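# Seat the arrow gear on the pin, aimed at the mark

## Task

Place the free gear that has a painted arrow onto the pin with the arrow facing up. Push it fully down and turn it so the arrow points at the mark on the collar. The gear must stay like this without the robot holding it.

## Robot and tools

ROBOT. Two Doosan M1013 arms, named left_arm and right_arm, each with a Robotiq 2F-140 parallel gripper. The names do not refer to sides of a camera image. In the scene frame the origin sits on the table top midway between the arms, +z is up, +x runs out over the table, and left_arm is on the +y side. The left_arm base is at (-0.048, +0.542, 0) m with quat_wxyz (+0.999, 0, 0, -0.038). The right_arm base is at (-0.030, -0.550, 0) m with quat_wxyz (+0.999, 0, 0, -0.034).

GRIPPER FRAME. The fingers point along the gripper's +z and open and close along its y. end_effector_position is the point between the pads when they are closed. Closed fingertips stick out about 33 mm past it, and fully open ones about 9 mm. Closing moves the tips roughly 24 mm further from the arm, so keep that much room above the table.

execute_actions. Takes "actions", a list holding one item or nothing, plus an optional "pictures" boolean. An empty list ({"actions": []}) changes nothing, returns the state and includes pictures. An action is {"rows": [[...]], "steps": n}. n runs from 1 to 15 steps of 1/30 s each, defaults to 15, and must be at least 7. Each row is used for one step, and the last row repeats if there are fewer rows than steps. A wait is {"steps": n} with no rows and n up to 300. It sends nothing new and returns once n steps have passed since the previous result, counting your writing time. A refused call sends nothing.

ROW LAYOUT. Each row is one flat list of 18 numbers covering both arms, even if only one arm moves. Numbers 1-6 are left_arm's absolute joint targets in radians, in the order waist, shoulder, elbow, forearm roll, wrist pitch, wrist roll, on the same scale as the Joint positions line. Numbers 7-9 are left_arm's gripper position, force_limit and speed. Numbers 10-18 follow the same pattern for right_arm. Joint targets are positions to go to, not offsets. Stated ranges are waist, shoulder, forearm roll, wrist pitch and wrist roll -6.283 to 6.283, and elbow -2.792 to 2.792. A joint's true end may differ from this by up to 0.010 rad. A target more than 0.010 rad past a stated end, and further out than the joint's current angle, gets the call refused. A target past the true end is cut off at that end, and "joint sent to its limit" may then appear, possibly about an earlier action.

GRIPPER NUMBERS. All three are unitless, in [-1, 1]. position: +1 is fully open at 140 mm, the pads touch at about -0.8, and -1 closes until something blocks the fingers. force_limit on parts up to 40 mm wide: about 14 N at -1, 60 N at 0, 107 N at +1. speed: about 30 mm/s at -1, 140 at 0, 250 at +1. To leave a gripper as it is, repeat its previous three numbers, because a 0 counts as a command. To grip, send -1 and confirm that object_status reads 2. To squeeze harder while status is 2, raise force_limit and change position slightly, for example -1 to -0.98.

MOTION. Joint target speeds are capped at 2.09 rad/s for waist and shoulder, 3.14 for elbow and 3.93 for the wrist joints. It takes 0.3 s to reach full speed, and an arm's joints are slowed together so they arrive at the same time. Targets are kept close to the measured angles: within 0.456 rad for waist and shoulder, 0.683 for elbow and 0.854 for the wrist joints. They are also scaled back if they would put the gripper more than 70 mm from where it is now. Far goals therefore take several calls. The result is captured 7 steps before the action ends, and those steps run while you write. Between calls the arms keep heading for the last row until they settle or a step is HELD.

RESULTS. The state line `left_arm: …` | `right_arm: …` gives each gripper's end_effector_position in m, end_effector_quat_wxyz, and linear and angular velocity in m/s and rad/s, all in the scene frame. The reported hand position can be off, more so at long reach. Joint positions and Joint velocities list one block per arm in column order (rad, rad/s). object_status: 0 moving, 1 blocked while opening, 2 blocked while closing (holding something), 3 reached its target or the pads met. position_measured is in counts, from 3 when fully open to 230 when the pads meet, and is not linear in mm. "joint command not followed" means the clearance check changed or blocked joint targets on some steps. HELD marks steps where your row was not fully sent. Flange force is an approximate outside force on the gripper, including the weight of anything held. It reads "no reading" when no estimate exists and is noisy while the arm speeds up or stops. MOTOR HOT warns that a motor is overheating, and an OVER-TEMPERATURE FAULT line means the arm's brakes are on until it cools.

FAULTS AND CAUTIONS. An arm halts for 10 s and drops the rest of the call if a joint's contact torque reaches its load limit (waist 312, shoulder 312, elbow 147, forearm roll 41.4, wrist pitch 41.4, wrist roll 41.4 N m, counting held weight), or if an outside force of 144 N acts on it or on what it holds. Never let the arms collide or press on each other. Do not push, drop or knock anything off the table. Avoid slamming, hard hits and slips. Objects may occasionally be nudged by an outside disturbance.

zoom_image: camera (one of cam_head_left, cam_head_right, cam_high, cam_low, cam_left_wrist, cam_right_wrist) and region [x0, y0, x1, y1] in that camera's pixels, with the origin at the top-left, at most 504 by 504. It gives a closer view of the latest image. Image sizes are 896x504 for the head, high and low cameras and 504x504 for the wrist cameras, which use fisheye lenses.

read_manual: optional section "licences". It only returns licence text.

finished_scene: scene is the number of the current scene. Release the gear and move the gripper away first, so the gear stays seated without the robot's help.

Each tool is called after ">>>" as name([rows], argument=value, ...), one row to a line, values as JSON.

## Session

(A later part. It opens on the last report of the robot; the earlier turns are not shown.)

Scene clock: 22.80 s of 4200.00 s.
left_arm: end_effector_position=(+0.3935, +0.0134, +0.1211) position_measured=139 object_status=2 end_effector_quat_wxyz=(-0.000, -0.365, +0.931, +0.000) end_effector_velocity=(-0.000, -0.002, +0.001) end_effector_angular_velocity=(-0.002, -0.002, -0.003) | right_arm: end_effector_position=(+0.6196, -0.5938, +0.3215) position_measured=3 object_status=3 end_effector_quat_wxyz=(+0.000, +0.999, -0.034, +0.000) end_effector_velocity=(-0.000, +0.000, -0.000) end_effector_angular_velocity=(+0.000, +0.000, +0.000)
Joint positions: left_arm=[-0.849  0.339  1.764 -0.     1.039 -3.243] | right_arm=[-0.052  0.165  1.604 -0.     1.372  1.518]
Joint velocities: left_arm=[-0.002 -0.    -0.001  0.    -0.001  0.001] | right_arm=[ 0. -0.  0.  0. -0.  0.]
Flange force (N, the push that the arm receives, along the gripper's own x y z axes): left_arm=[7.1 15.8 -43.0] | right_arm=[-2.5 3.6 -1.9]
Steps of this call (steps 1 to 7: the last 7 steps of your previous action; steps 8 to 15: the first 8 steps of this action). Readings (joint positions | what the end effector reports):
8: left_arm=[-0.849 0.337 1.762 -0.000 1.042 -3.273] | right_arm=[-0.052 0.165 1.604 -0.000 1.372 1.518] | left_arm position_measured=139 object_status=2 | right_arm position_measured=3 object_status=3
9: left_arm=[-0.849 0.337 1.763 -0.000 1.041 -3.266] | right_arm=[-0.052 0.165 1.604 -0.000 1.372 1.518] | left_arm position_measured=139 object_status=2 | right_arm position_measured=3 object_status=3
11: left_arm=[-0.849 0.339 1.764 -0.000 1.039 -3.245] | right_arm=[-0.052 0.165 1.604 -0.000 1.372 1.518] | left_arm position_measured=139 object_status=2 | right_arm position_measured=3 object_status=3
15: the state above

Ambiguous (friction). Try a 1 mm step with more rotation.

>>> execute_actions([
  {"rows":[[-0.8494,0.3386,1.7644,0,1.0386,-3.228,-0.98,-0.3,-0.6,-0.052,0.165,1.604,0,1.372,1.518,1,0,0]]},
])

>>> execute_actions([
  {"rows":[[-0.8494,0.3394,1.7653,0,1.0369,-3.21,-0.98,-0.3,-0.6,-0.052,0.165,1.604,0,1.372,1.518,1,0,0]]},
], pictures=true)

>>> zoom_image(camera="cam_left_wrist", region=[180, 110, 380, 310])

Scene clock: 23.30 s of 4200.00 s.
left_arm: end_effector_position=(+0.3934, +0.0135, +0.1210) position_measured=139 object_status=2 end_effector_quat_wxyz=(-0.000, -0.358, +0.934, -0.000) end_effector_velocity=(-0.001, -0.001, -0.001) end_effector_angular_velocity=(+0.000, -0.001, -0.004) | right_arm: end_effector_position=(+0.6196, -0.5938, +0.3215) position_measured=3 object_status=3 end_effector_quat_wxyz=(+0.000, +0.999, -0.034, +0.000) end_effector_velocity=(+0.001, -0.001, +0.000) end_effector_angular_velocity=(+0.000, -0.001, -0.001)
Joint positions: left_arm=[-0.849  0.339  1.764 -0.     1.038 -3.228] | right_arm=[-0.052  0.165  1.604 -0.     1.372  1.518]
Joint velocities: left_arm=[-0.002  0.001  0.     0.001 -0.001  0.002] | right_arm=[-0.001  0.    -0.001  0.    -0.001 -0.   ]
Flange force (N, the push that the arm receives, along the gripper's own x y z axes): left_arm=[6.4 6.8 -24.4] | right_arm=[-0.8 1.1 -2.2]
Steps of this call (steps 1 to 7: the last 7 steps of your previous action; steps 8 to 15: the first 8 steps of this action). Readings (joint positions | what the end effector reports):
8: left_arm=[-0.849 0.339 1.764 -0.000 1.039 -3.243] | right_arm=[-0.052 0.165 1.604 -0.000 1.372 1.518] | left_arm position_measured=139 object_status=2 | right_arm position_measured=3 object_status=3
9: left_arm=[-0.849 0.339 1.764 -0.000 1.039 -3.237] | right_arm=[-0.052 0.165 1.604 -0.000 1.372 1.518] | left_arm position_measured=139 object_status=2 | right_arm position_measured=3 object_status=3
11: left_arm=[-0.849 0.339 1.764 -0.000 1.038 -3.229] | right_arm=[-0.052 0.165 1.604 -0.000 1.372 1.518] | left_arm position_measured=139 object_status=2 | right_arm position_measured=3 object_status=3
15: the state above

Scene clock: 23.80 s of 4200.00 s.
left_arm: end_effector_position=(+0.3934, +0.0135, +0.1202) position_measured=139 object_status=2 end_effector_quat_wxyz=(-0.000, -0.349, +0.937, +0.000) end_effector_velocity=(-0.000, +0.000, -0.000) end_effector_angular_velocity=(+0.001, -0.001, -0.003) | right_arm: end_effector_position=(+0.6196, -0.5938, +0.3215) position_measured=3 object_status=3 end_effector_quat_wxyz=(+0.000, +0.999, -0.034, +0.000) end_effector_velocity=(+0.001, +0.000, +0.000) end_effector_angular_velocity=(+0.000, -0.001, +0.000)
Joint positions: left_arm=[-0.849  0.339  1.765 -0.     1.037 -3.21 ] | right_arm=[-0.052  0.165  1.604 -0.     1.372  1.518]
Joint velocities: left_arm=[-0.001 -0.     0.001  0.002 -0.001  0.001] | right_arm=[ 0.     0.    -0.001  0.    -0.    -0.   ]
Flange force (N, the push that the arm receives, along the gripper's own x y z axes): left_arm=[10.4 8.8 -24.2] | right_arm=[-3.0 2.9 -3.0]
Steps of this call (steps 1 to 7: the last 7 steps of your previous action; steps 8 to 15: the first 8 steps of this action). Readings (joint positions | what the end effector reports):
8: left_arm=[-0.849 0.339 1.764 -0.000 1.038 -3.228] | right_arm=[-0.052 0.165 1.604 -0.000 1.372 1.518] | left_arm position_measured=139 object_status=2 | right_arm position_measured=3 object_status=3
9: left_arm=[-0.849 0.339 1.765 -0.000 1.038 -3.221] | right_arm=[-0.052 0.165 1.604 -0.000 1.372 1.518] | left_arm position_measured=139 object_status=2 | right_arm position_measured=3 object_status=3
11: left_arm=[-0.849 0.339 1.765 -0.000 1.037 -3.211] | right_arm=[-0.052 0.165 1.604 -0.000 1.372 1.518] | left_arm position_measured=139 object_status=2 | right_arm position_measured=3 object_status=3
15: the state above

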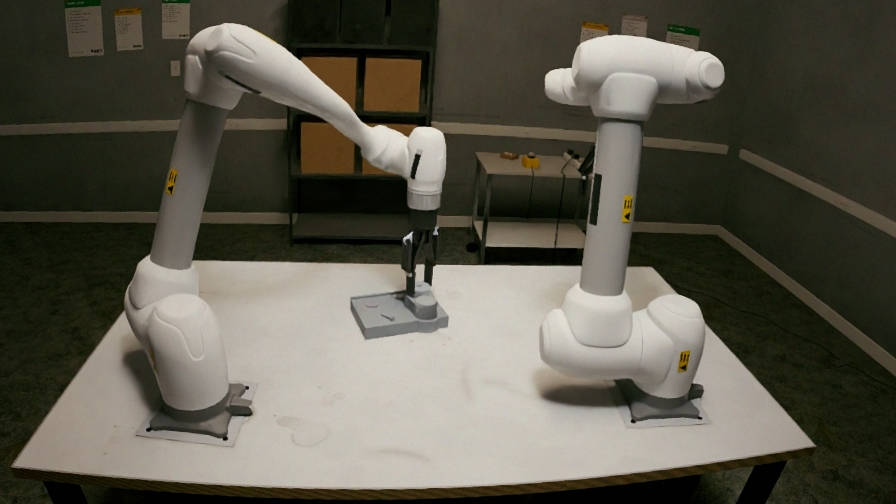

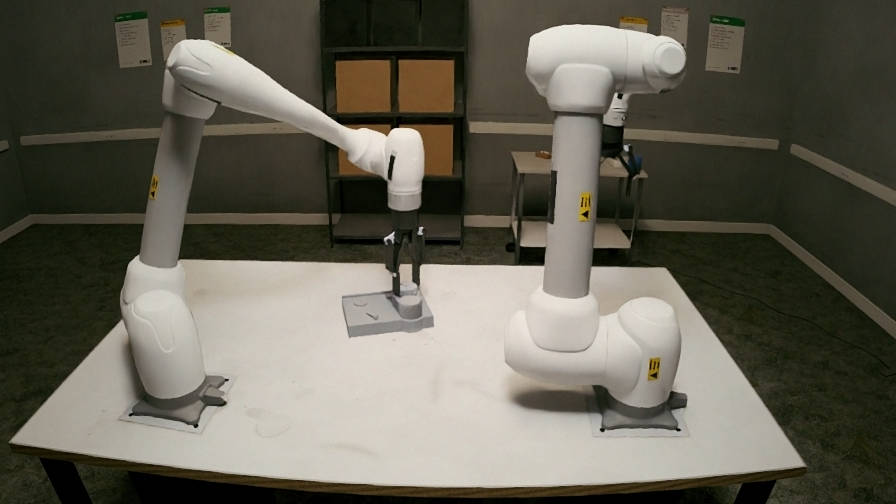

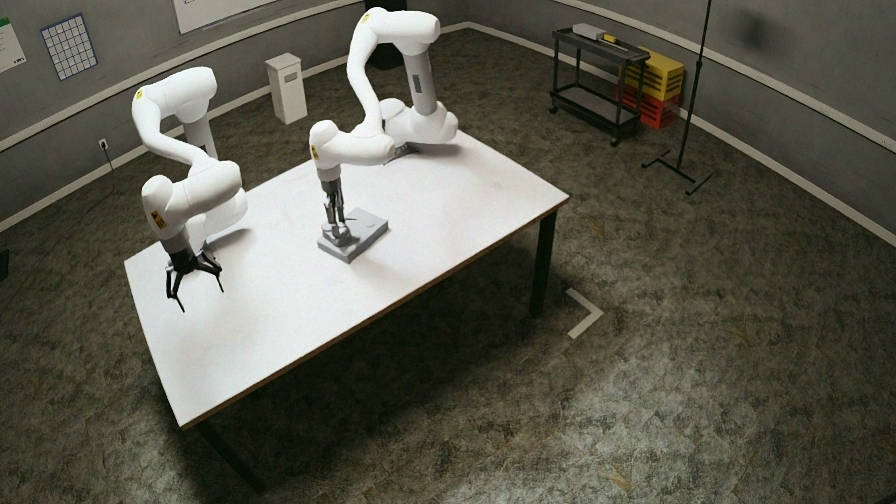

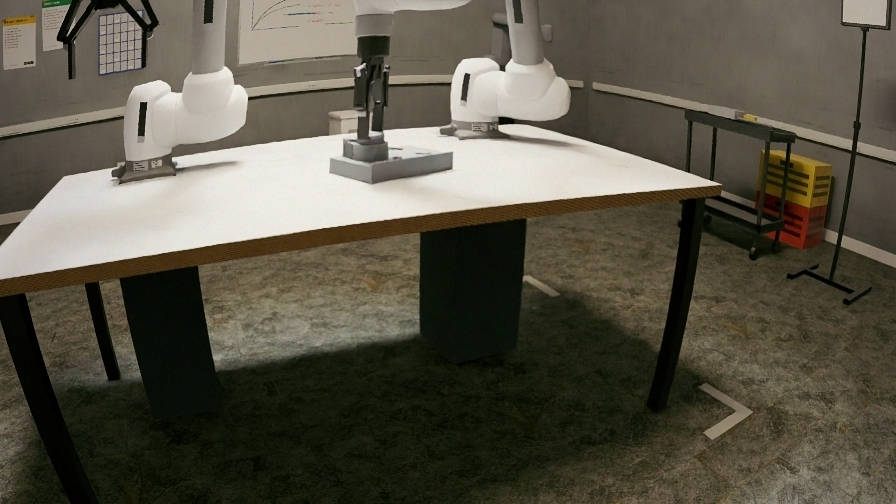

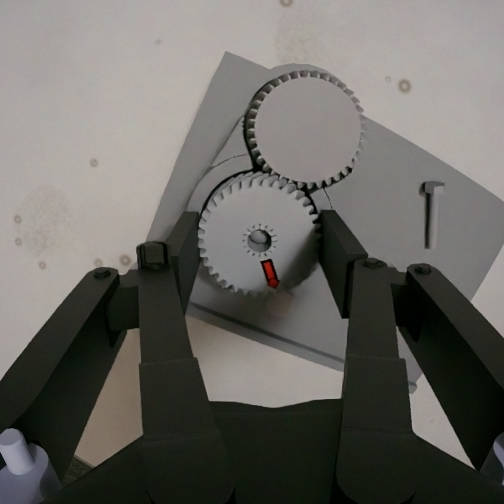

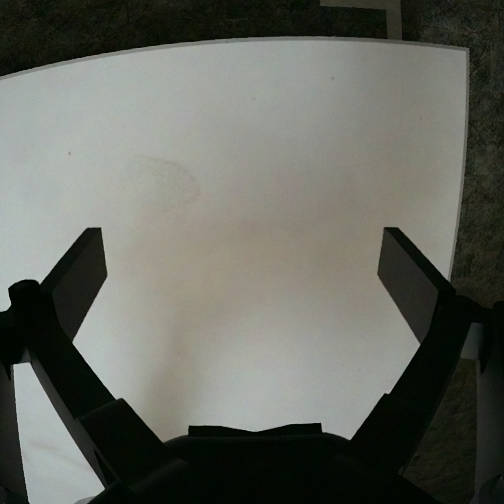

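Region (180, 110, 380, 310) of cam_left_wrist's 504x504 image, scaled by 2.520, with more detail than that image has.

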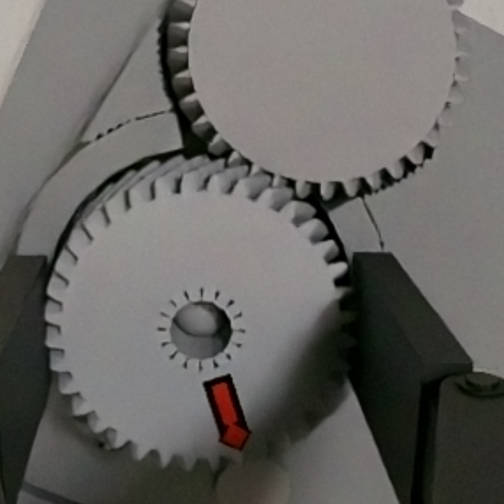

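>>> execute_actions([
  {"rows":[[-0.8494,0.3402,1.7662,0,1.0352,-3.208,-0.98,-0.3,-0.6,-0.052,0.165,1.604,0,1.372,1.518,1,0,0],[-0.8494,0.3411,1.7671,0,1.0334,-3.196,-0.98,-0.3,-0.6,-0.052,0.165,1.604,0,1.372,1.518,1,0,0],[-0.8494,0.3419,1.768,0,1.0317,-3.184,-0.98,-0.3,-0.6,-0.052,0.165,1.604,0,1.372,1.518,1,0,0],[-0.8494,0.3427,1.7689,0,1.03,-3.172,-0.98,-0.3,-0.6,-0.052,0.165,1.604,0,1.372,1.518,1,0,0]]},
])

>>> execute_actions([
  {"rows":[[-0.8494,0.3461,1.7723,0,1.0232,-3.124,-0.98,-0.3,-0.6,-0.052,0.165,1.604,0,1.372,1.518,1,0,0]]},
])

>>> execute_actions([
  {"rows":[[-0.8494,0.3495,1.7757,0,1.0164,-3.076,-0.98,-0.3,-0.6,-0.052,0.165,1.604,0,1.372,1.518,1,0,0]]},
], pictures=true)

>>> zoom_image(camera="cam_left_wrist", region=[180, 110, 380, 310])

>>> zoom_image(camera="cam_low", region=[320, 115, 420, 195])

Scene clock: 24.67 s of 4200.00 s.
left_arm: end_effector_position=(+0.3934, +0.0136, +0.1162) position_measured=139 object_status=2 end_effector_quat_wxyz=(-0.000, -0.332, +0.943, -0.000) end_effector_velocity=(-0.000, -0.000, +0.000) end_effector_angular_velocity=(-0.000, -0.001, -0.008) | right_arm: end_effector_position=(+0.6196, -0.5938, +0.3215) position_measured=3 object_status=3 end_effector_quat_wxyz=(+0.000, +0.999, -0.034, +0.000) end_effector_velocity=(+0.001, -0.000, +0.000) end_effector_angular_velocity=(-0.001, -0.001, +0.000)
Joint positions: left_arm=[-0.849  0.343  1.769 -0.     1.03  -3.172] | right_arm=[-0.052  0.165  1.604 -0.     1.372  1.518]
Joint velocities: left_arm=[-0.001 -0.     0.     0.001 -0.001  0.007] | right_arm=[ 0.     0.    -0.    -0.001 -0.001  0.   ]
Flange force (N, the push that the arm receives, along the gripper's own x y z axes): left_arm=[11.7 11.8 -33.3] | right_arm=[-1.4 1.7 -2.1]
Steps of this call (steps 1 to 7: the last 7 steps of your previous action; steps 8 to 15: the robot went on to your last target; steps 16 to 18: nothing new was sent; steps 19 to 26: the first 8 steps of this action). Readings (joint positions | what the end effector reports):
19: left_arm=[-0.849 0.339 1.765 -0.000 1.037 -3.210] | right_arm=[-0.052 0.165 1.604 -0.000 1.372 1.518] | left_arm position_measured=139 object_status=2 | right_arm position_measured=3 object_status=3
20: left_arm=[-0.849 0.340 1.766 -0.000 1.036 -3.209] | right_arm=[-0.052 0.165 1.604 -0.000 1.372 1.518] | left_arm position_measured=139 object_status=2 | right_arm position_measured=3 object_status=3
22: left_arm=[-0.849 0.341 1.767 -0.000 1.033 -3.193] | right_arm=[-0.052 0.165 1.604 -0.000 1.372 1.518] | left_arm position_measured=139 object_status=2 | right_arm position_measured=3 object_status=3
26: the state above

Scene clock: 25.17 s of 4200.00 s.
left_arm: end_effector_position=(+0.3934, +0.0136, +0.1121) position_measured=139 object_status=2 end_effector_quat_wxyz=(-0.000, -0.309, +0.951, +0.000) end_effector_velocity=(-0.001, -0.000, -0.001) end_effector_angular_velocity=(+0.002, +0.000, -0.003) | right_arm: end_effector_position=(+0.6196, -0.5938, +0.3215) position_measured=3 object_status=3 end_effector_quat_wxyz=(+0.000, +0.999, -0.034, +0.000) end_effector_velocity=(-0.000, +0.000, -0.001) end_effector_angular_velocity=(-0.000, +0.000, +0.001)
Joint positions: left_arm=[-0.849  0.346  1.772 -0.     1.023 -3.124] | right_arm=[-0.052  0.165  1.604 -0.     1.372  1.518]
Joint velocities: left_arm=[-0.001  0.001  0.     0.001  0.001  0.   ] | right_arm=[ 0.001  0.     0.001 -0.    -0.001  0.   ]
Flange force (N, the push that the arm receives, along the gripper's own x y z axes): left_arm=[13.9 9.8 -27.7] | right_arm=[-2.6 0.8 -1.8]
Steps of this call (steps 1 to 7: the last 7 steps of your previous action; steps 8 to 15: the first 8 steps of this action). Readings (joint positions | what the end effector reports):
8: left_arm=[-0.849 0.343 1.769 -0.000 1.030 -3.172] | right_arm=[-0.052 0.165 1.604 -0.000 1.372 1.518] | left_arm position_measured=139 object_status=2 | right_arm position_measured=3 object_status=3
9: left_arm=[-0.849 0.343 1.769 -0.000 1.029 -3.165] | right_arm=[-0.052 0.165 1.604 -0.000 1.372 1.518] | left_arm position_measured=139 object_status=2 | right_arm position_measured=3 object_status=3
11: left_arm=[-0.849 0.346 1.772 -0.000 1.024 -3.130] | right_arm=[-0.052 0.165 1.604 -0.000 1.372 1.518] | left_arm position_measured=139 object_status=2 | right_arm position_measured=3 object_status=3
15: the state above

Scene clock: 25.67 s of 4200.00 s.
left_arm: end_effector_position=(+0.3934, +0.0136, +0.1082) position_measured=139 object_status=2 end_effector_quat_wxyz=(-0.000, -0.286, +0.958, +0.000) end_effector_velocity=(-0.000, -0.000, -0.000) end_effector_angular_velocity=(+0.000, -0.001, -0.002) | right_arm: end_effector_position=(+0.6196, -0.5938, +0.3215) position_measured=3 object_status=3 end_effector_quat_wxyz=(+0.000, +0.999, -0.034, +0.000) end_effector_velocity=(+0.000, +0.001, +0.000) end_effector_angular_velocity=(-0.000, -0.000, +0.001)
Joint positions: left_arm=[-0.849  0.349  1.776 -0.     1.016 -3.076] | right_arm=[-0.052  0.165  1.604 -0.     1.372  1.518]
Joint velocities: left_arm=[-0.001  0.     0.     0.001 -0.001  0.001] | right_arm=[ 0.001  0.    -0.001 -0.     0.    -0.   ]
Flange force (N, the push that the arm receives, along the gripper's own x y z axes): left_arm=[14.7 13.3 -24.4] | right_arm=[-1.3 0.3 -2.9]
Steps of this call (steps 1 to 7: the last 7 steps of your previous action; steps 8 to 15: the first 8 steps of this action). Readings (joint positions | what the end effector reports):
8: left_arm=[-0.849 0.346 1.772 -0.000 1.023 -3.124] | right_arm=[-0.052 0.165 1.604 -0.000 1.372 1.518] | left_arm position_measured=139 object_status=2 | right_arm position_measured=3 object_status=3
9: left_arm=[-0.849 0.346 1.773 -0.000 1.022 -3.117] | right_arm=[-0.052 0.165 1.604 -0.000 1.372 1.518] | left_arm position_measured=139 object_status=2 | right_arm position_measured=3 object_status=3
11: left_arm=[-0.849 0.349 1.775 -0.000 1.017 -3.082] | right_arm=[-0.052 0.165 1.604 0.000 1.372 1.518] | left_arm position_measured=139 object_status=2 | right_arm position_measured=3 object_status=3
15: the state above

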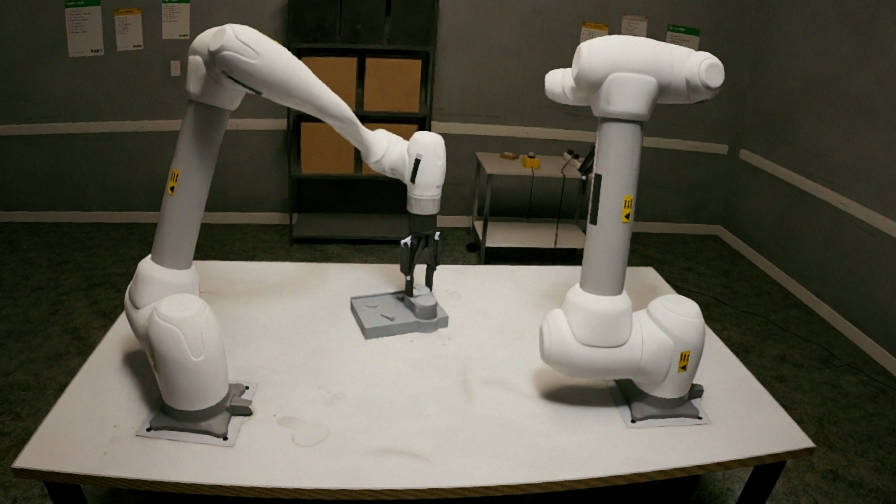

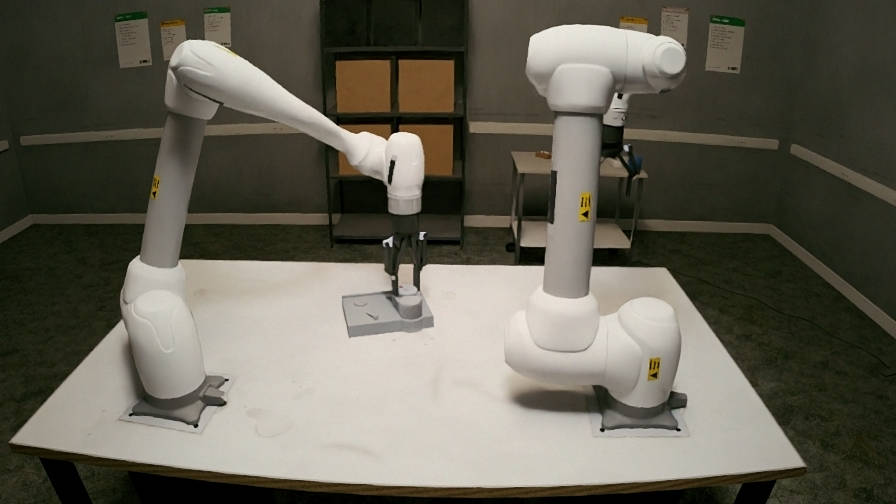

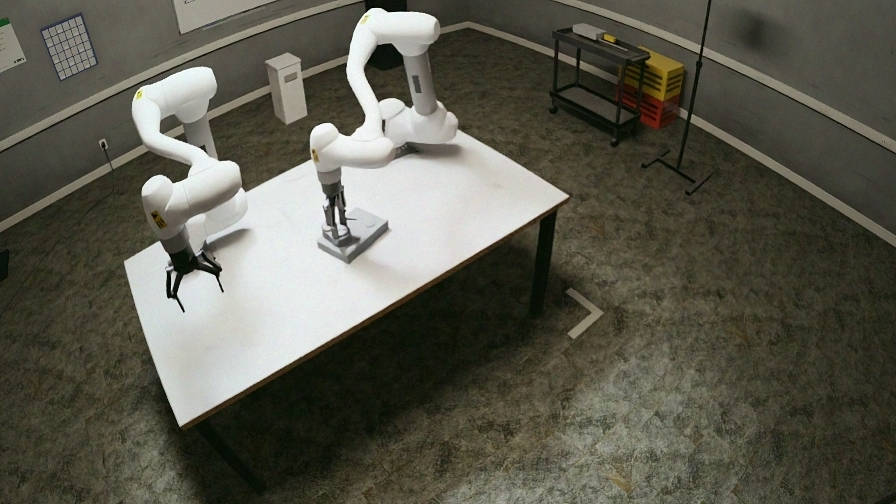

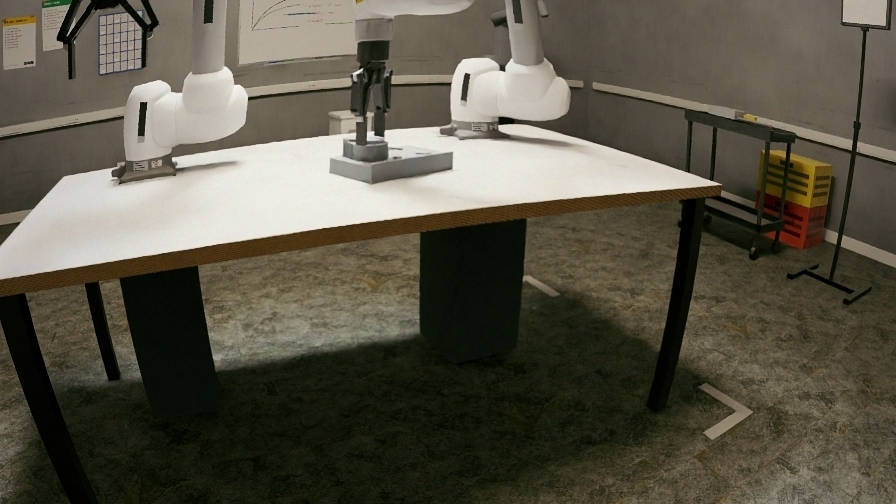

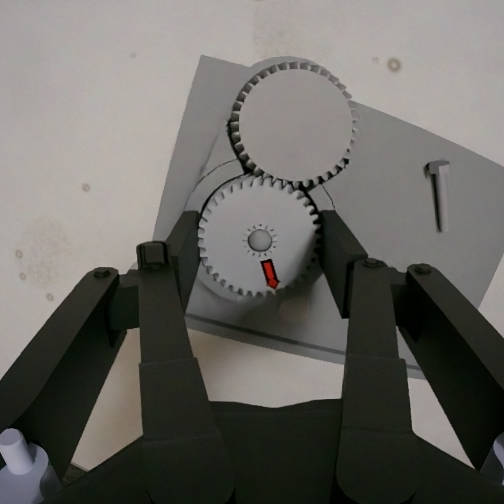

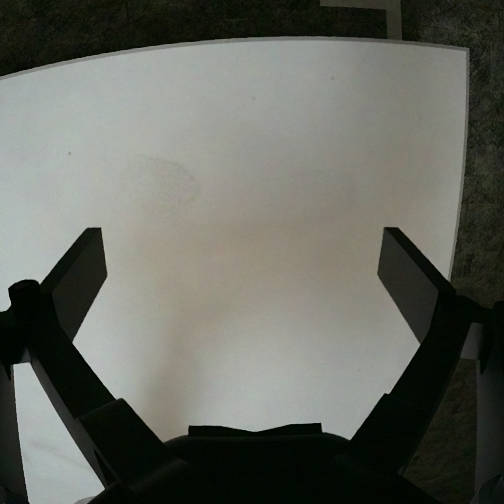

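Region (180, 110, 380, 310) of cam_left_wrist's 504x504 image, scaled by 2.520, with more detail than that image has.

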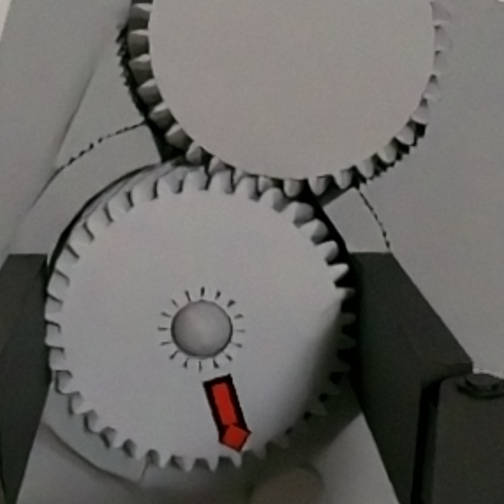

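Region (320, 115, 420, 195) of cam_low's 896x504 image, scaled by 5.040, with more detail than that image has; it fills the top 403 rows of this view, and the rest is white.

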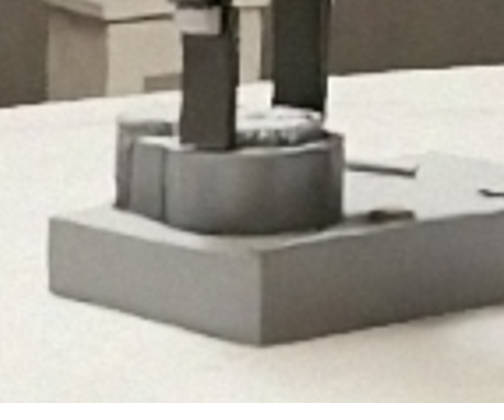

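>>> execute_actions([
  {"rows":[[-0.8494,0.3495,1.7757,0,1.0164,-3.07,-0.98,-0.3,-0.6,-0.052,0.165,1.604,0,1.372,1.518,1,0,0],[-0.8494,0.3461,1.7723,0,1.0232,-3.121,-0.98,-0.3,-0.6,-0.052,0.165,1.604,0,1.372,1.518,1,0,0],[-0.8494,0.3461,1.7723,0,1.0232,-3.121,-0.98,-0.3,-0.6,-0.052,0.165,1.604,0,1.372,1.518,1,0,0],[-0.8494,0.3461,1.7723,0,1.0232,-3.121,-0.98,-0.3,-0.6,-0.052,0.165,1.604,0,1.372,1.518,1,0,0],[-0.8494,0.3394,1.7653,0,1.0369,-3.222,-0.98,-0.3,-0.6,-0.052,0.165,1.604,0,1.372,1.518,1,0,0]]},
])

>>> execute_actions([
  {"rows":[[-0.8494,0.3281,1.7527,0,1.0608,-3.399,-0.98,-0.3,-0.6,-0.052,0.165,1.604,0,1.372,1.518,1,0,0]],"steps":12},
])

>>> execute_actions([
  {"rows":[[-0.8494,0.3156,1.7377,0,1.0883,-3.399,-0.98,-0.3,-0.6,-0.052,0.165,1.604,0,1.372,1.518,1,0,0]],"steps":8},
])

>>> execute_actions([
  {"rows":[[-0.752,0.2996,1.7597,0,1.0823,-3.3,-0.98,-0.3,-0.6,-0.052,0.165,1.604,0,1.372,1.518,1,0,0]]},
])

>>> execute_actions([
  {"steps":8},
], pictures=true)

>>> zoom_image(camera="cam_left_wrist", region=[170, 20, 338, 188])

Scene clock: 26.87 s of 4200.00 s.
left_arm: end_effector_position=(+0.3934, +0.0136, +0.1178) position_measured=140 object_status=2 end_effector_quat_wxyz=(+0.000, -0.343, +0.940, +0.000) end_effector_velocity=(+0.001, -0.001, +0.078) end_effector_angular_velocity=(-0.006, -0.008, +0.745) | right_arm: end_effector_position=(+0.6196, -0.5938, +0.3215) position_measured=3 object_status=3 end_effector_quat_wxyz=(+0.000, +0.999, -0.034, +0.000) end_effector_velocity=(+0.000, -0.001, -0.000) end_effector_angular_velocity=(-0.000, -0.001, -0.001)
Joint positions: left_arm=[-0.849  0.341  1.767  0.     1.033 -3.196] | right_arm=[-0.052  0.165  1.604 -0.     1.372  1.518]
Joint velocities: left_arm=[-0.001 -0.067 -0.066  0.004  0.124 -0.748] | right_arm=[-0.001 -0.     0.001 -0.    -0.001 -0.   ]
Flange force (N, the push that the arm receives, along the gripper's own x y z axes): left_arm=[10.2 0.6 15.3] | right_arm=[-0.1 2.5 -2.5]
Steps of this call (steps 1 to 7: the last 7 steps of your previous action; steps 8 to 15: the robot went on to your last target; steps 16 to 28: nothing new was sent; steps 29 to 36: the first 8 steps of this action). Readings (joint positions | what the end effector reports):
29: left_arm=[-0.849 0.349 1.776 -0.000 1.016 -3.076] | right_arm=[-0.052 0.165 1.604 -0.000 1.372 1.518] | left_arm position_measured=139 object_status=2 | right_arm position_measured=3 object_status=3
30: left_arm=[-0.849 0.349 1.776 0.000 1.016 -3.073] | right_arm=[-0.052 0.165 1.604 -0.000 1.372 1.518] | left_arm position_measured=139 object_status=2 | right_arm position_measured=3 object_status=3
32: left_arm=[-0.849 0.348 1.775 0.000 1.019 -3.091] | right_arm=[-0.052 0.165 1.604 -0.000 1.372 1.518] | left_arm position_measured=139 object_status=2 | right_arm position_measured=3 object_status=3
36: the state above

Scene clock: 27.27 s of 4200.00 s.
left_arm: end_effector_position=(+0.3935, +0.0135, +0.1285) position_measured=140 object_status=2 end_effector_quat_wxyz=(+0.000, -0.405, +0.914, +0.000) end_effector_velocity=(+0.001, -0.001, +0.102) end_effector_angular_velocity=(-0.003, -0.001, +1.249) | right_arm: end_effector_position=(+0.6196, -0.5938, +0.3215) position_measured=3 object_status=3 end_effector_quat_wxyz=(+0.000, +0.999, -0.034, +0.000) end_effector_velocity=(-0.001, +0.000, -0.001) end_effector_angular_velocity=(+0.000, +0.002, +0.000)
Joint positions: left_arm=[-0.849  0.333  1.758  0.     1.051 -3.33 ] | right_arm=[-0.052  0.165  1.604 -0.     1.372  1.518]
Joint velocities: left_arm=[ 0.    -0.083 -0.094 -0.001  0.174 -1.248] | right_arm=[0.    0.    0.001 0.    0.001 0.   ]
Flange force (N, the push that the arm receives, along the gripper's own x y z axes): left_arm=[6.3 -3.0 12.5] | right_arm=[-0.4 0.2 -1.7]
Steps of this call (steps 1 to 7: the last 7 steps of your previous action; steps 8 to 12: the first 5 steps of this action). Readings (joint positions | what the end effector reports):
8: left_arm=[-0.849 0.339 1.765 0.000 1.037 -3.222] | right_arm=[-0.052 0.165 1.604 -0.000 1.372 1.518] | left_arm position_measured=140 object_status=2 | right_arm position_measured=3 object_status=3
9: left_arm=[-0.849 0.339 1.765 0.000 1.038 -3.229] | right_arm=[-0.052 0.165 1.604 -0.000 1.372 1.518] | left_arm position_measured=140 object_status=2 | right_arm position_measured=3 object_status=3
11: left_arm=[-0.849 0.336 1.761 0.000 1.045 -3.285] | right_arm=[-0.052 0.165 1.604 -0.000 1.372 1.518] | left_arm position_measured=140 object_status=2 | right_arm position_measured=3 object_status=3
12: the state above

Scene clock: 27.53 s of 4200.00 s.
left_arm: end_effector_position=(+0.3935, +0.0135, +0.1341) position_measured=140 object_status=2 end_effector_quat_wxyz=(+0.000, -0.436, +0.900, +0.000) end_effector_velocity=(-0.002, +0.004, +0.020) end_effector_angular_velocity=(+0.009, +0.008, +0.004) | right_arm: end_effector_position=(+0.6196, -0.5938, +0.3215) position_measured=3 object_status=3 end_effector_quat_wxyz=(+0.000, +0.999, -0.034, +0.000) end_effector_velocity=(-0.001, +0.001, +0.000) end_effector_angular_velocity=(+0.001, +0.002, +0.001)
Joint positions: left_arm=[-0.849  0.328  1.753  0.     1.061 -3.399] | right_arm=[-0.052  0.165  1.604 -0.     1.372  1.518]
Joint velocities: left_arm=[ 0.002 -0.017 -0.018 -0.001  0.046 -0.001] | right_arm=[ 0.001 -0.    -0.     0.     0.002 -0.   ]
Flange force (N, the push that the arm receives, along the gripper's own x y z axes): left_arm=[3.9 -2.9 10.5] | right_arm=[-1.9 2.8 -2.4]
Steps of this call (steps 1 to 7: the last 7 steps of your previous action; step 8: the first step of this action). Readings (joint positions | what the end effector reports):
8: the state above

Scene clock: 28.03 s of 4200.00 s.
left_arm: end_effector_position=(+0.4351, +0.0668, +0.1501) position_measured=140 object_status=2 end_effector_quat_wxyz=(-0.000, -0.436, +0.900, +0.000) end_effector_velocity=(+0.028, +0.035, -0.000) end_effector_angular_velocity=(-0.000, -0.000, +0.002) | right_arm: end_effector_position=(+0.6196, -0.5938, +0.3215) position_measured=3 object_status=3 end_effector_quat_wxyz=(+0.000, +0.999, -0.034, +0.000) end_effector_velocity=(+0.001, -0.001, +0.001) end_effector_angular_velocity=(-0.000, -0.002, -0.001)
Joint positions: left_arm=[-0.752  0.3    1.76   0.     1.082 -3.301] | right_arm=[-0.052  0.165  1.604 -0.     1.372  1.518]
Joint velocities: left_arm=[ 0.065 -0.008  0.01   0.    -0.004  0.063] | right_arm=[-0.001 -0.    -0.001 -0.    -0.001  0.   ]
Flange force (N, the push that the arm receives, along the gripper's own x y z axes): left_arm=[2.4 0.3 8.6] | right_arm=[-0.1 2.5 -2.6]
Steps of this call (steps 1 to 7: the last 7 steps of your previous action; steps 8 to 15: the first 8 steps of this action). Readings (joint positions | what the end effector reports):
8: left_arm=[-0.849 0.316 1.738 0.000 1.088 -3.399] | right_arm=[-0.052 0.165 1.604 -0.000 1.372 1.518] | left_arm position_measured=140 object_status=2 | right_arm position_measured=3 object_status=3
9: left_arm=[-0.846 0.315 1.739 0.000 1.088 -3.396] | right_arm=[-0.052 0.165 1.604 -0.000 1.372 1.518] | left_arm position_measured=140 object_status=2 | right_arm position_measured=3 object_status=3
11: left_arm=[-0.817 0.310 1.748 0.000 1.085 -3.365] | right_arm=[-0.052 0.165 1.604 0.000 1.372 1.518] | left_arm position_measured=140 object_status=2 | right_arm position_measured=3 object_status=3
15: the state above

Scene clock: 28.30 s of 4200.00 s.
left_arm: end_effector_position=(+0.4354, +0.0671, +0.1500) position_measured=140 object_status=2 end_effector_quat_wxyz=(+0.000, -0.436, +0.900, -0.000) end_effector_velocity=(+0.001, -0.001, +0.001) end_effector_angular_velocity=(-0.002, -0.001, -0.001) | right_arm: end_effector_position=(+0.6196, -0.5938, +0.3215) position_measured=3 object_status=3 end_effector_quat_wxyz=(+0.000, +0.999, -0.034, +0.000) end_effector_velocity=(+0.001, +0.001, +0.000) end_effector_angular_velocity=(+0.000, -0.001, +0.002)
Joint positions: left_arm=[-0.752  0.3    1.76   0.     1.082 -3.3  ] | right_arm=[-0.052  0.165  1.604 -0.     1.372  1.518]
Joint velocities: left_arm=[ 0.    -0.001 -0.002 -0.001 -0.     0.001] | right_arm=[ 0.002  0.    -0.001  0.    -0.    -0.   ]
Flange force (N, the push that the arm receives, along the gripper's own x y z axes): left_arm=[5.9 -2.6 8.5] | right_arm=[-1.2 -0.8 -2.3]
Kept back: nothing.
Steps of this call (steps 1 to 7: the last 7 steps of your previous action; step 8: the robot went on to your last target). Readings (joint positions | what the end effector reports):
1: left_arm=[-0.752 0.300 1.760 0.000 1.082 -3.300] | right_arm=[-0.052 0.165 1.604 -0.000 1.372 1.518] | left_arm position_measured=140 object_status=2 | right_arm position_measured=3 object_status=3
2: left_arm=[-0.752 0.300 1.760 0.000 1.082 -3.300] | right_arm=[-0.052 0.165 1.604 -0.000 1.372 1.518] | left_arm position_measured=140 object_status=2 | right_arm position_measured=3 object_status=3
4: left_arm=[-0.752 0.300 1.760 0.000 1.082 -3.300] | right_arm=[-0.052 0.165 1.604 -0.000 1.372 1.518] | left_arm position_measured=140 object_status=2 | right_arm position_measured=3 object_status=3
8: the state above

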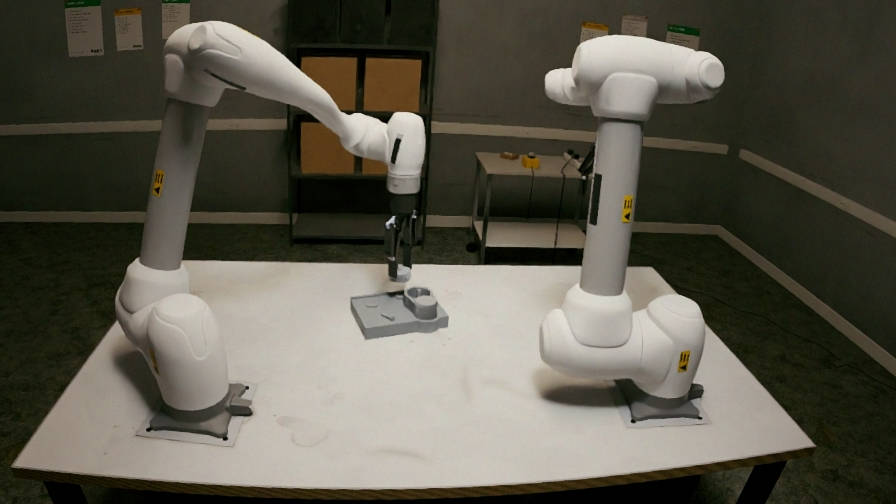

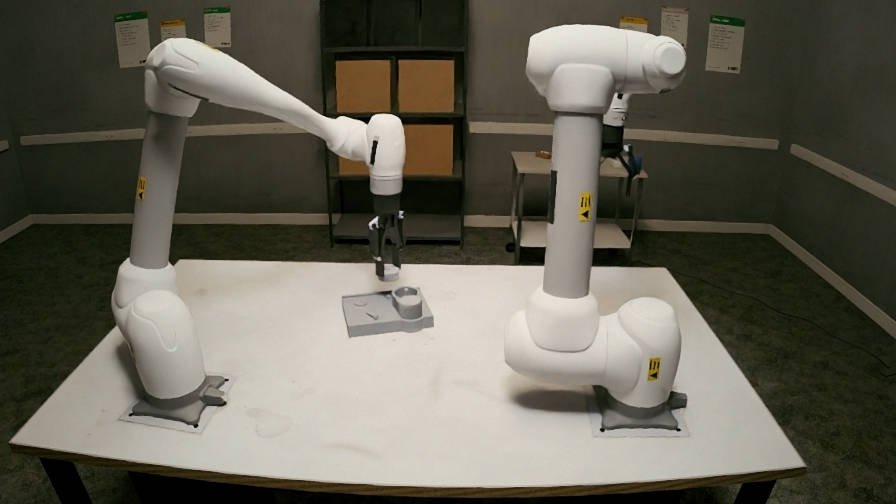

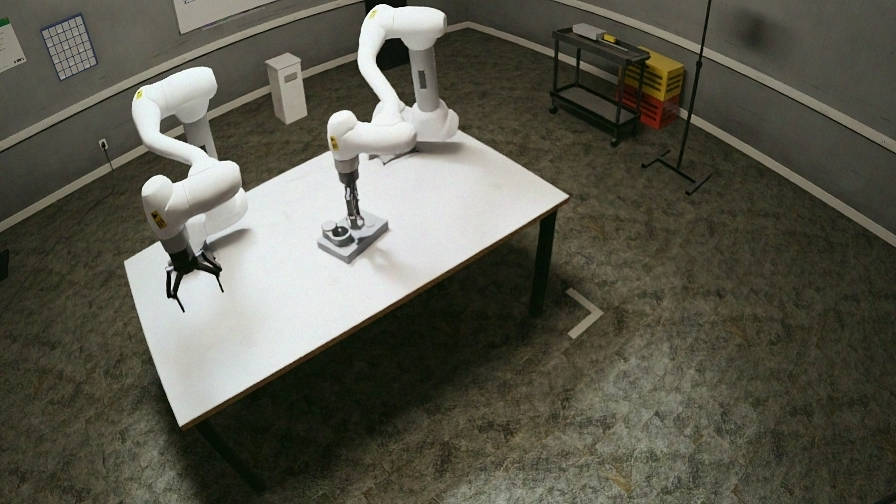

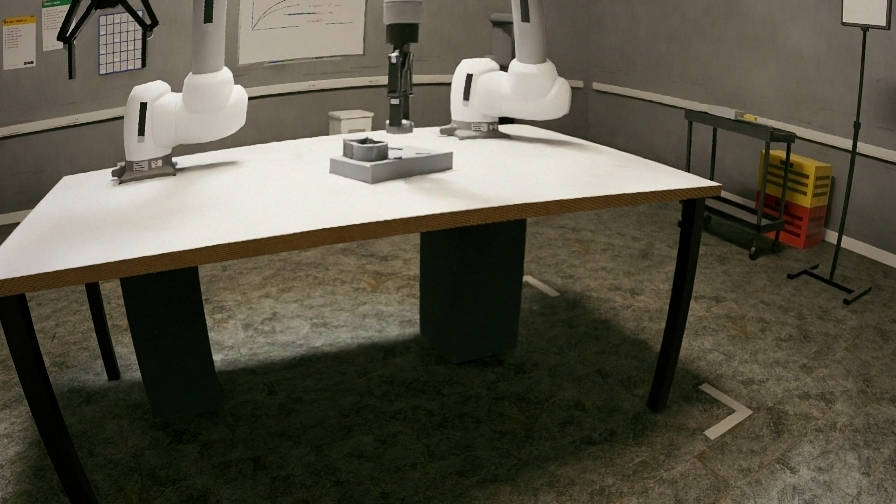

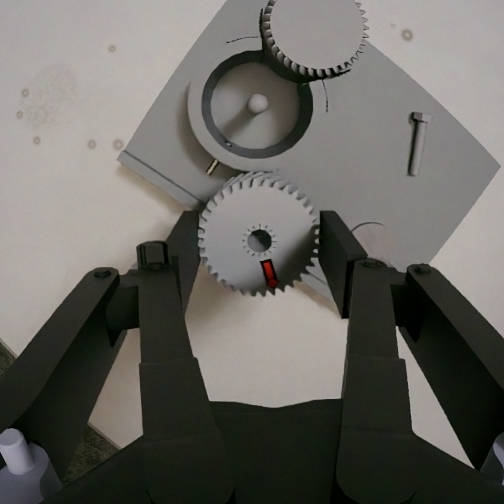

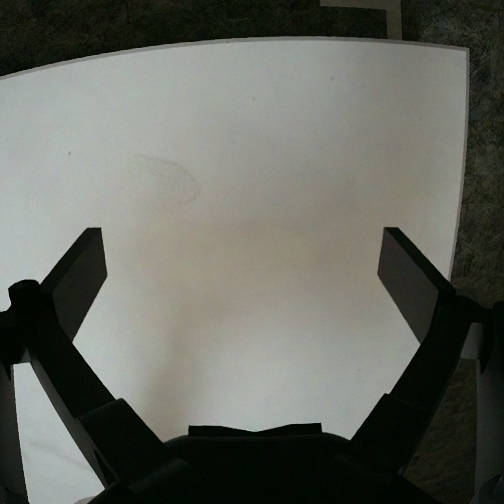

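Region (170, 20, 338, 188) of cam_left_wrist's 504x504 image, scaled by 3.000, with more detail than that image has.

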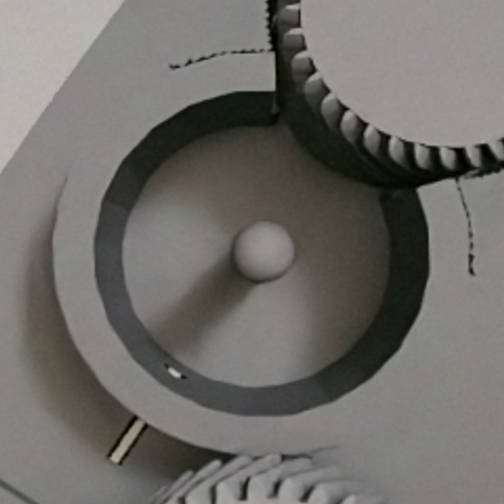

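>>> execute_actions([
  {"rows":[[-0.8494,0.3156,1.7377,0,1.0883,-3.399,-0.98,-0.3,-0.6,-0.052,0.165,1.604,0,1.372,1.518,1,0,0]],"steps":12},
])

>>> execute_actions([
  {"rows":[[-0.8494,0.3187,1.7414,0,1.0815,-3.399,-0.98,-0.3,-0.6,-0.052,0.165,1.604,0,1.372,1.518,1,0,0],[-0.8494,0.3218,1.7452,0,1.0746,-3.399,-0.98,-0.3,-0.6,-0.052,0.165,1.604,0,1.372,1.518,1,0,0],[-0.8494,0.3249,1.749,0,1.0677,-3.399,-0.98,-0.3,-0.6,-0.052,0.165,1.604,0,1.372,1.518,1,0,0],[-0.8494,0.3265,1.7509,0,1.0642,-3.399,-0.98,-0.3,-0.6,-0.052,0.165,1.604,0,1.372,1.518,1,0,0],[-0.8494,0.3281,1.7527,0,1.0608,-3.399,-0.98,-0.3,-0.6,-0.052,0.165,1.604,0,1.372,1.518,1,0,0]]},
])

>>> execute_actions([
  {"rows":[[-0.8494,0.3337,1.759,0,1.0489,-3.31,-0.98,-0.3,-0.6,-0.052,0.165,1.604,0,1.372,1.518,1,0,0]]},
])

Scene clock: 29.00 s of 4200.00 s.
left_arm: end_effector_position=(+0.4114, +0.0351, +0.1500) position_measured=140 object_status=2 end_effector_quat_wxyz=(+0.000, -0.436, +0.900, -0.000) end_effector_velocity=(-0.309, -0.394, -0.000) end_effector_angular_velocity=(-0.004, -0.004, -0.016) | right_arm: end_effector_position=(+0.6196, -0.5938, +0.3215) position_measured=3 object_status=3 end_effector_quat_wxyz=(+0.000, +0.999, -0.034, +0.000) end_effector_velocity=(+0.000, +0.000, +0.000) end_effector_angular_velocity=(-0.000, -0.000, +0.001)
Joint positions: left_arm=[-0.809  0.309  1.747  0.     1.086 -3.359] | right_arm=[-0.052  0.165  1.604 -0.     1.372  1.518]
Joint velocities: left_arm=[-0.716  0.12  -0.166  0.     0.04  -0.7  ] | right_arm=[ 0.001  0.    -0.001 -0.     0.    -0.   ]
Flange force (N, the push that the arm receives, along the gripper's own x y z axes): left_arm=[8.7 -5.6 6.6] | right_arm=[-2.6 2.7 -2.8]
Steps of this call (steps 1 to 15: the robot went on to your last target; step 16: nothing new was sent; steps 17 to 21: the first 5 steps of this action). Readings (joint positions | what the end effector reports):
17: left_arm=[-0.752 0.300 1.760 0.000 1.082 -3.300] | right_arm=[-0.052 0.165 1.604 -0.000 1.372 1.518] | left_arm position_measured=140 object_status=2 | right_arm position_measured=3 object_status=3
18: left_arm=[-0.756 0.300 1.759 0.000 1.082 -3.303] | right_arm=[-0.052 0.165 1.604 -0.000 1.372 1.518] | left_arm position_measured=140 object_status=2 | right_arm position_measured=3 object_status=3
20: left_arm=[-0.785 0.305 1.752 0.000 1.084 -3.334] | right_arm=[-0.052 0.165 1.604 -0.000 1.372 1.518] | left_arm position_measured=140 object_status=2 | right_arm position_measured=3 object_status=3
21: the state above

Scene clock: 29.50 s of 4200.00 s.
left_arm: end_effector_position=(+0.3934, +0.0134, +0.1341) position_measured=140 object_status=2 end_effector_quat_wxyz=(-0.000, -0.436, +0.900, +0.000) end_effector_velocity=(+0.002, -0.002, +0.001) end_effector_angular_velocity=(-0.009, -0.005, +0.002) | right_arm: end_effector_position=(+0.6196, -0.5938, +0.3215) position_measured=3 object_status=3 end_effector_quat_wxyz=(+0.000, +0.999, -0.034, +0.000) end_effector_velocity=(-0.001, -0.001, -0.000) end_effector_angular_velocity=(+0.000, +0.002, -0.002)
Joint positions: left_arm=[-0.85   0.328  1.753 -0.     1.061 -3.399] | right_arm=[-0.052  0.165  1.604 -0.     1.372  1.518]
Joint velocities: left_arm=[ 0.001 -0.001 -0.    -0.002 -0.008 -0.   ] | right_arm=[-0.002  0.     0.001  0.     0.001 -0.   ]
Flange force (N, the push that the arm receives, along the gripper's own x y z axes): left_arm=[4.0 1.2 8.9] | right_arm=[-1.0 2.4 -2.0]
Steps of this call (steps 1 to 7: the last 7 steps of your previous action; steps 8 to 15: the first 8 steps of this action). Readings (joint positions | what the end effector reports):
8: left_arm=[-0.850 0.316 1.738 -0.000 1.088 -3.399] | right_arm=[-0.052 0.165 1.604 -0.000 1.372 1.518] | left_arm position_measured=140 object_status=2 | right_arm position_measured=3 object_status=3
9: left_arm=[-0.850 0.317 1.739 -0.000 1.085 -3.399] | right_arm=[-0.052 0.165 1.604 0.000 1.372 1.518] | left_arm position_measured=140 object_status=2 | right_arm position_measured=3 object_status=3
11: left_arm=[-0.850 0.323 1.746 -0.000 1.073 -3.399] | right_arm=[-0.052 0.165 1.604 -0.000 1.372 1.518] | left_arm position_measured=140 object_status=2 | right_arm position_measured=3 object_status=3
15: the state above

Scene clock: 30.00 s of 4200.00 s.
left_arm: end_effector_position=(+0.3934, +0.0135, +0.1270) position_measured=140 object_status=2 end_effector_quat_wxyz=(-0.000, -0.396, +0.918, +0.000) end_effector_velocity=(+0.000, +0.001, +0.000) end_effector_angular_velocity=(+0.000, -0.000, -0.004) | right_arm: end_effector_position=(+0.6196, -0.5938, +0.3215) position_measured=3 object_status=3 end_effector_quat_wxyz=(+0.000, +0.999, -0.034, +0.000) end_effector_velocity=(-0.000, +0.000, -0.000) end_effector_angular_velocity=(+0.000, +0.000, +0.001)
Joint positions: left_arm=[-0.849  0.334  1.759 -0.     1.049 -3.31 ] | right_arm=[-0.052  0.165  1.604 -0.     1.372  1.518]
Joint velocities: left_arm=[ 0.001 -0.001  0.     0.001  0.001  0.005] | right_arm=[ 0.001 -0.     0.001  0.    -0.    -0.   ]
Flange force (N, the push that the arm receives, along the gripper's own x y z axes): left_arm=[4.0 -2.1 9.0] | right_arm=[-2.8 1.5 -3.2]
Steps of this call (steps 1 to 7: the last 7 steps of your previous action; steps 8 to 15: the first 8 steps of this action). Readings (joint positions | what the end effector reports):
8: left_arm=[-0.849 0.328 1.753 -0.000 1.061 -3.399] | right_arm=[-0.052 0.165 1.604 -0.000 1.372 1.518] | left_arm position_measured=140 object_status=2 | right_arm position_measured=3 object_status=3
9: left_arm=[-0.849 0.328 1.753 -0.000 1.060 -3.392] | right_arm=[-0.052 0.165 1.604 -0.000 1.372 1.518] | left_arm position_measured=140 object_status=2 | right_arm position_measured=3 object_status=3
11: left_arm=[-0.849 0.332 1.757 -0.000 1.053 -3.341] | right_arm=[-0.052 0.165 1.604 0.000 1.372 1.518] | left_arm position_measured=140 object_status=2 | right_arm position_measured=3 object_status=3
15: the state above


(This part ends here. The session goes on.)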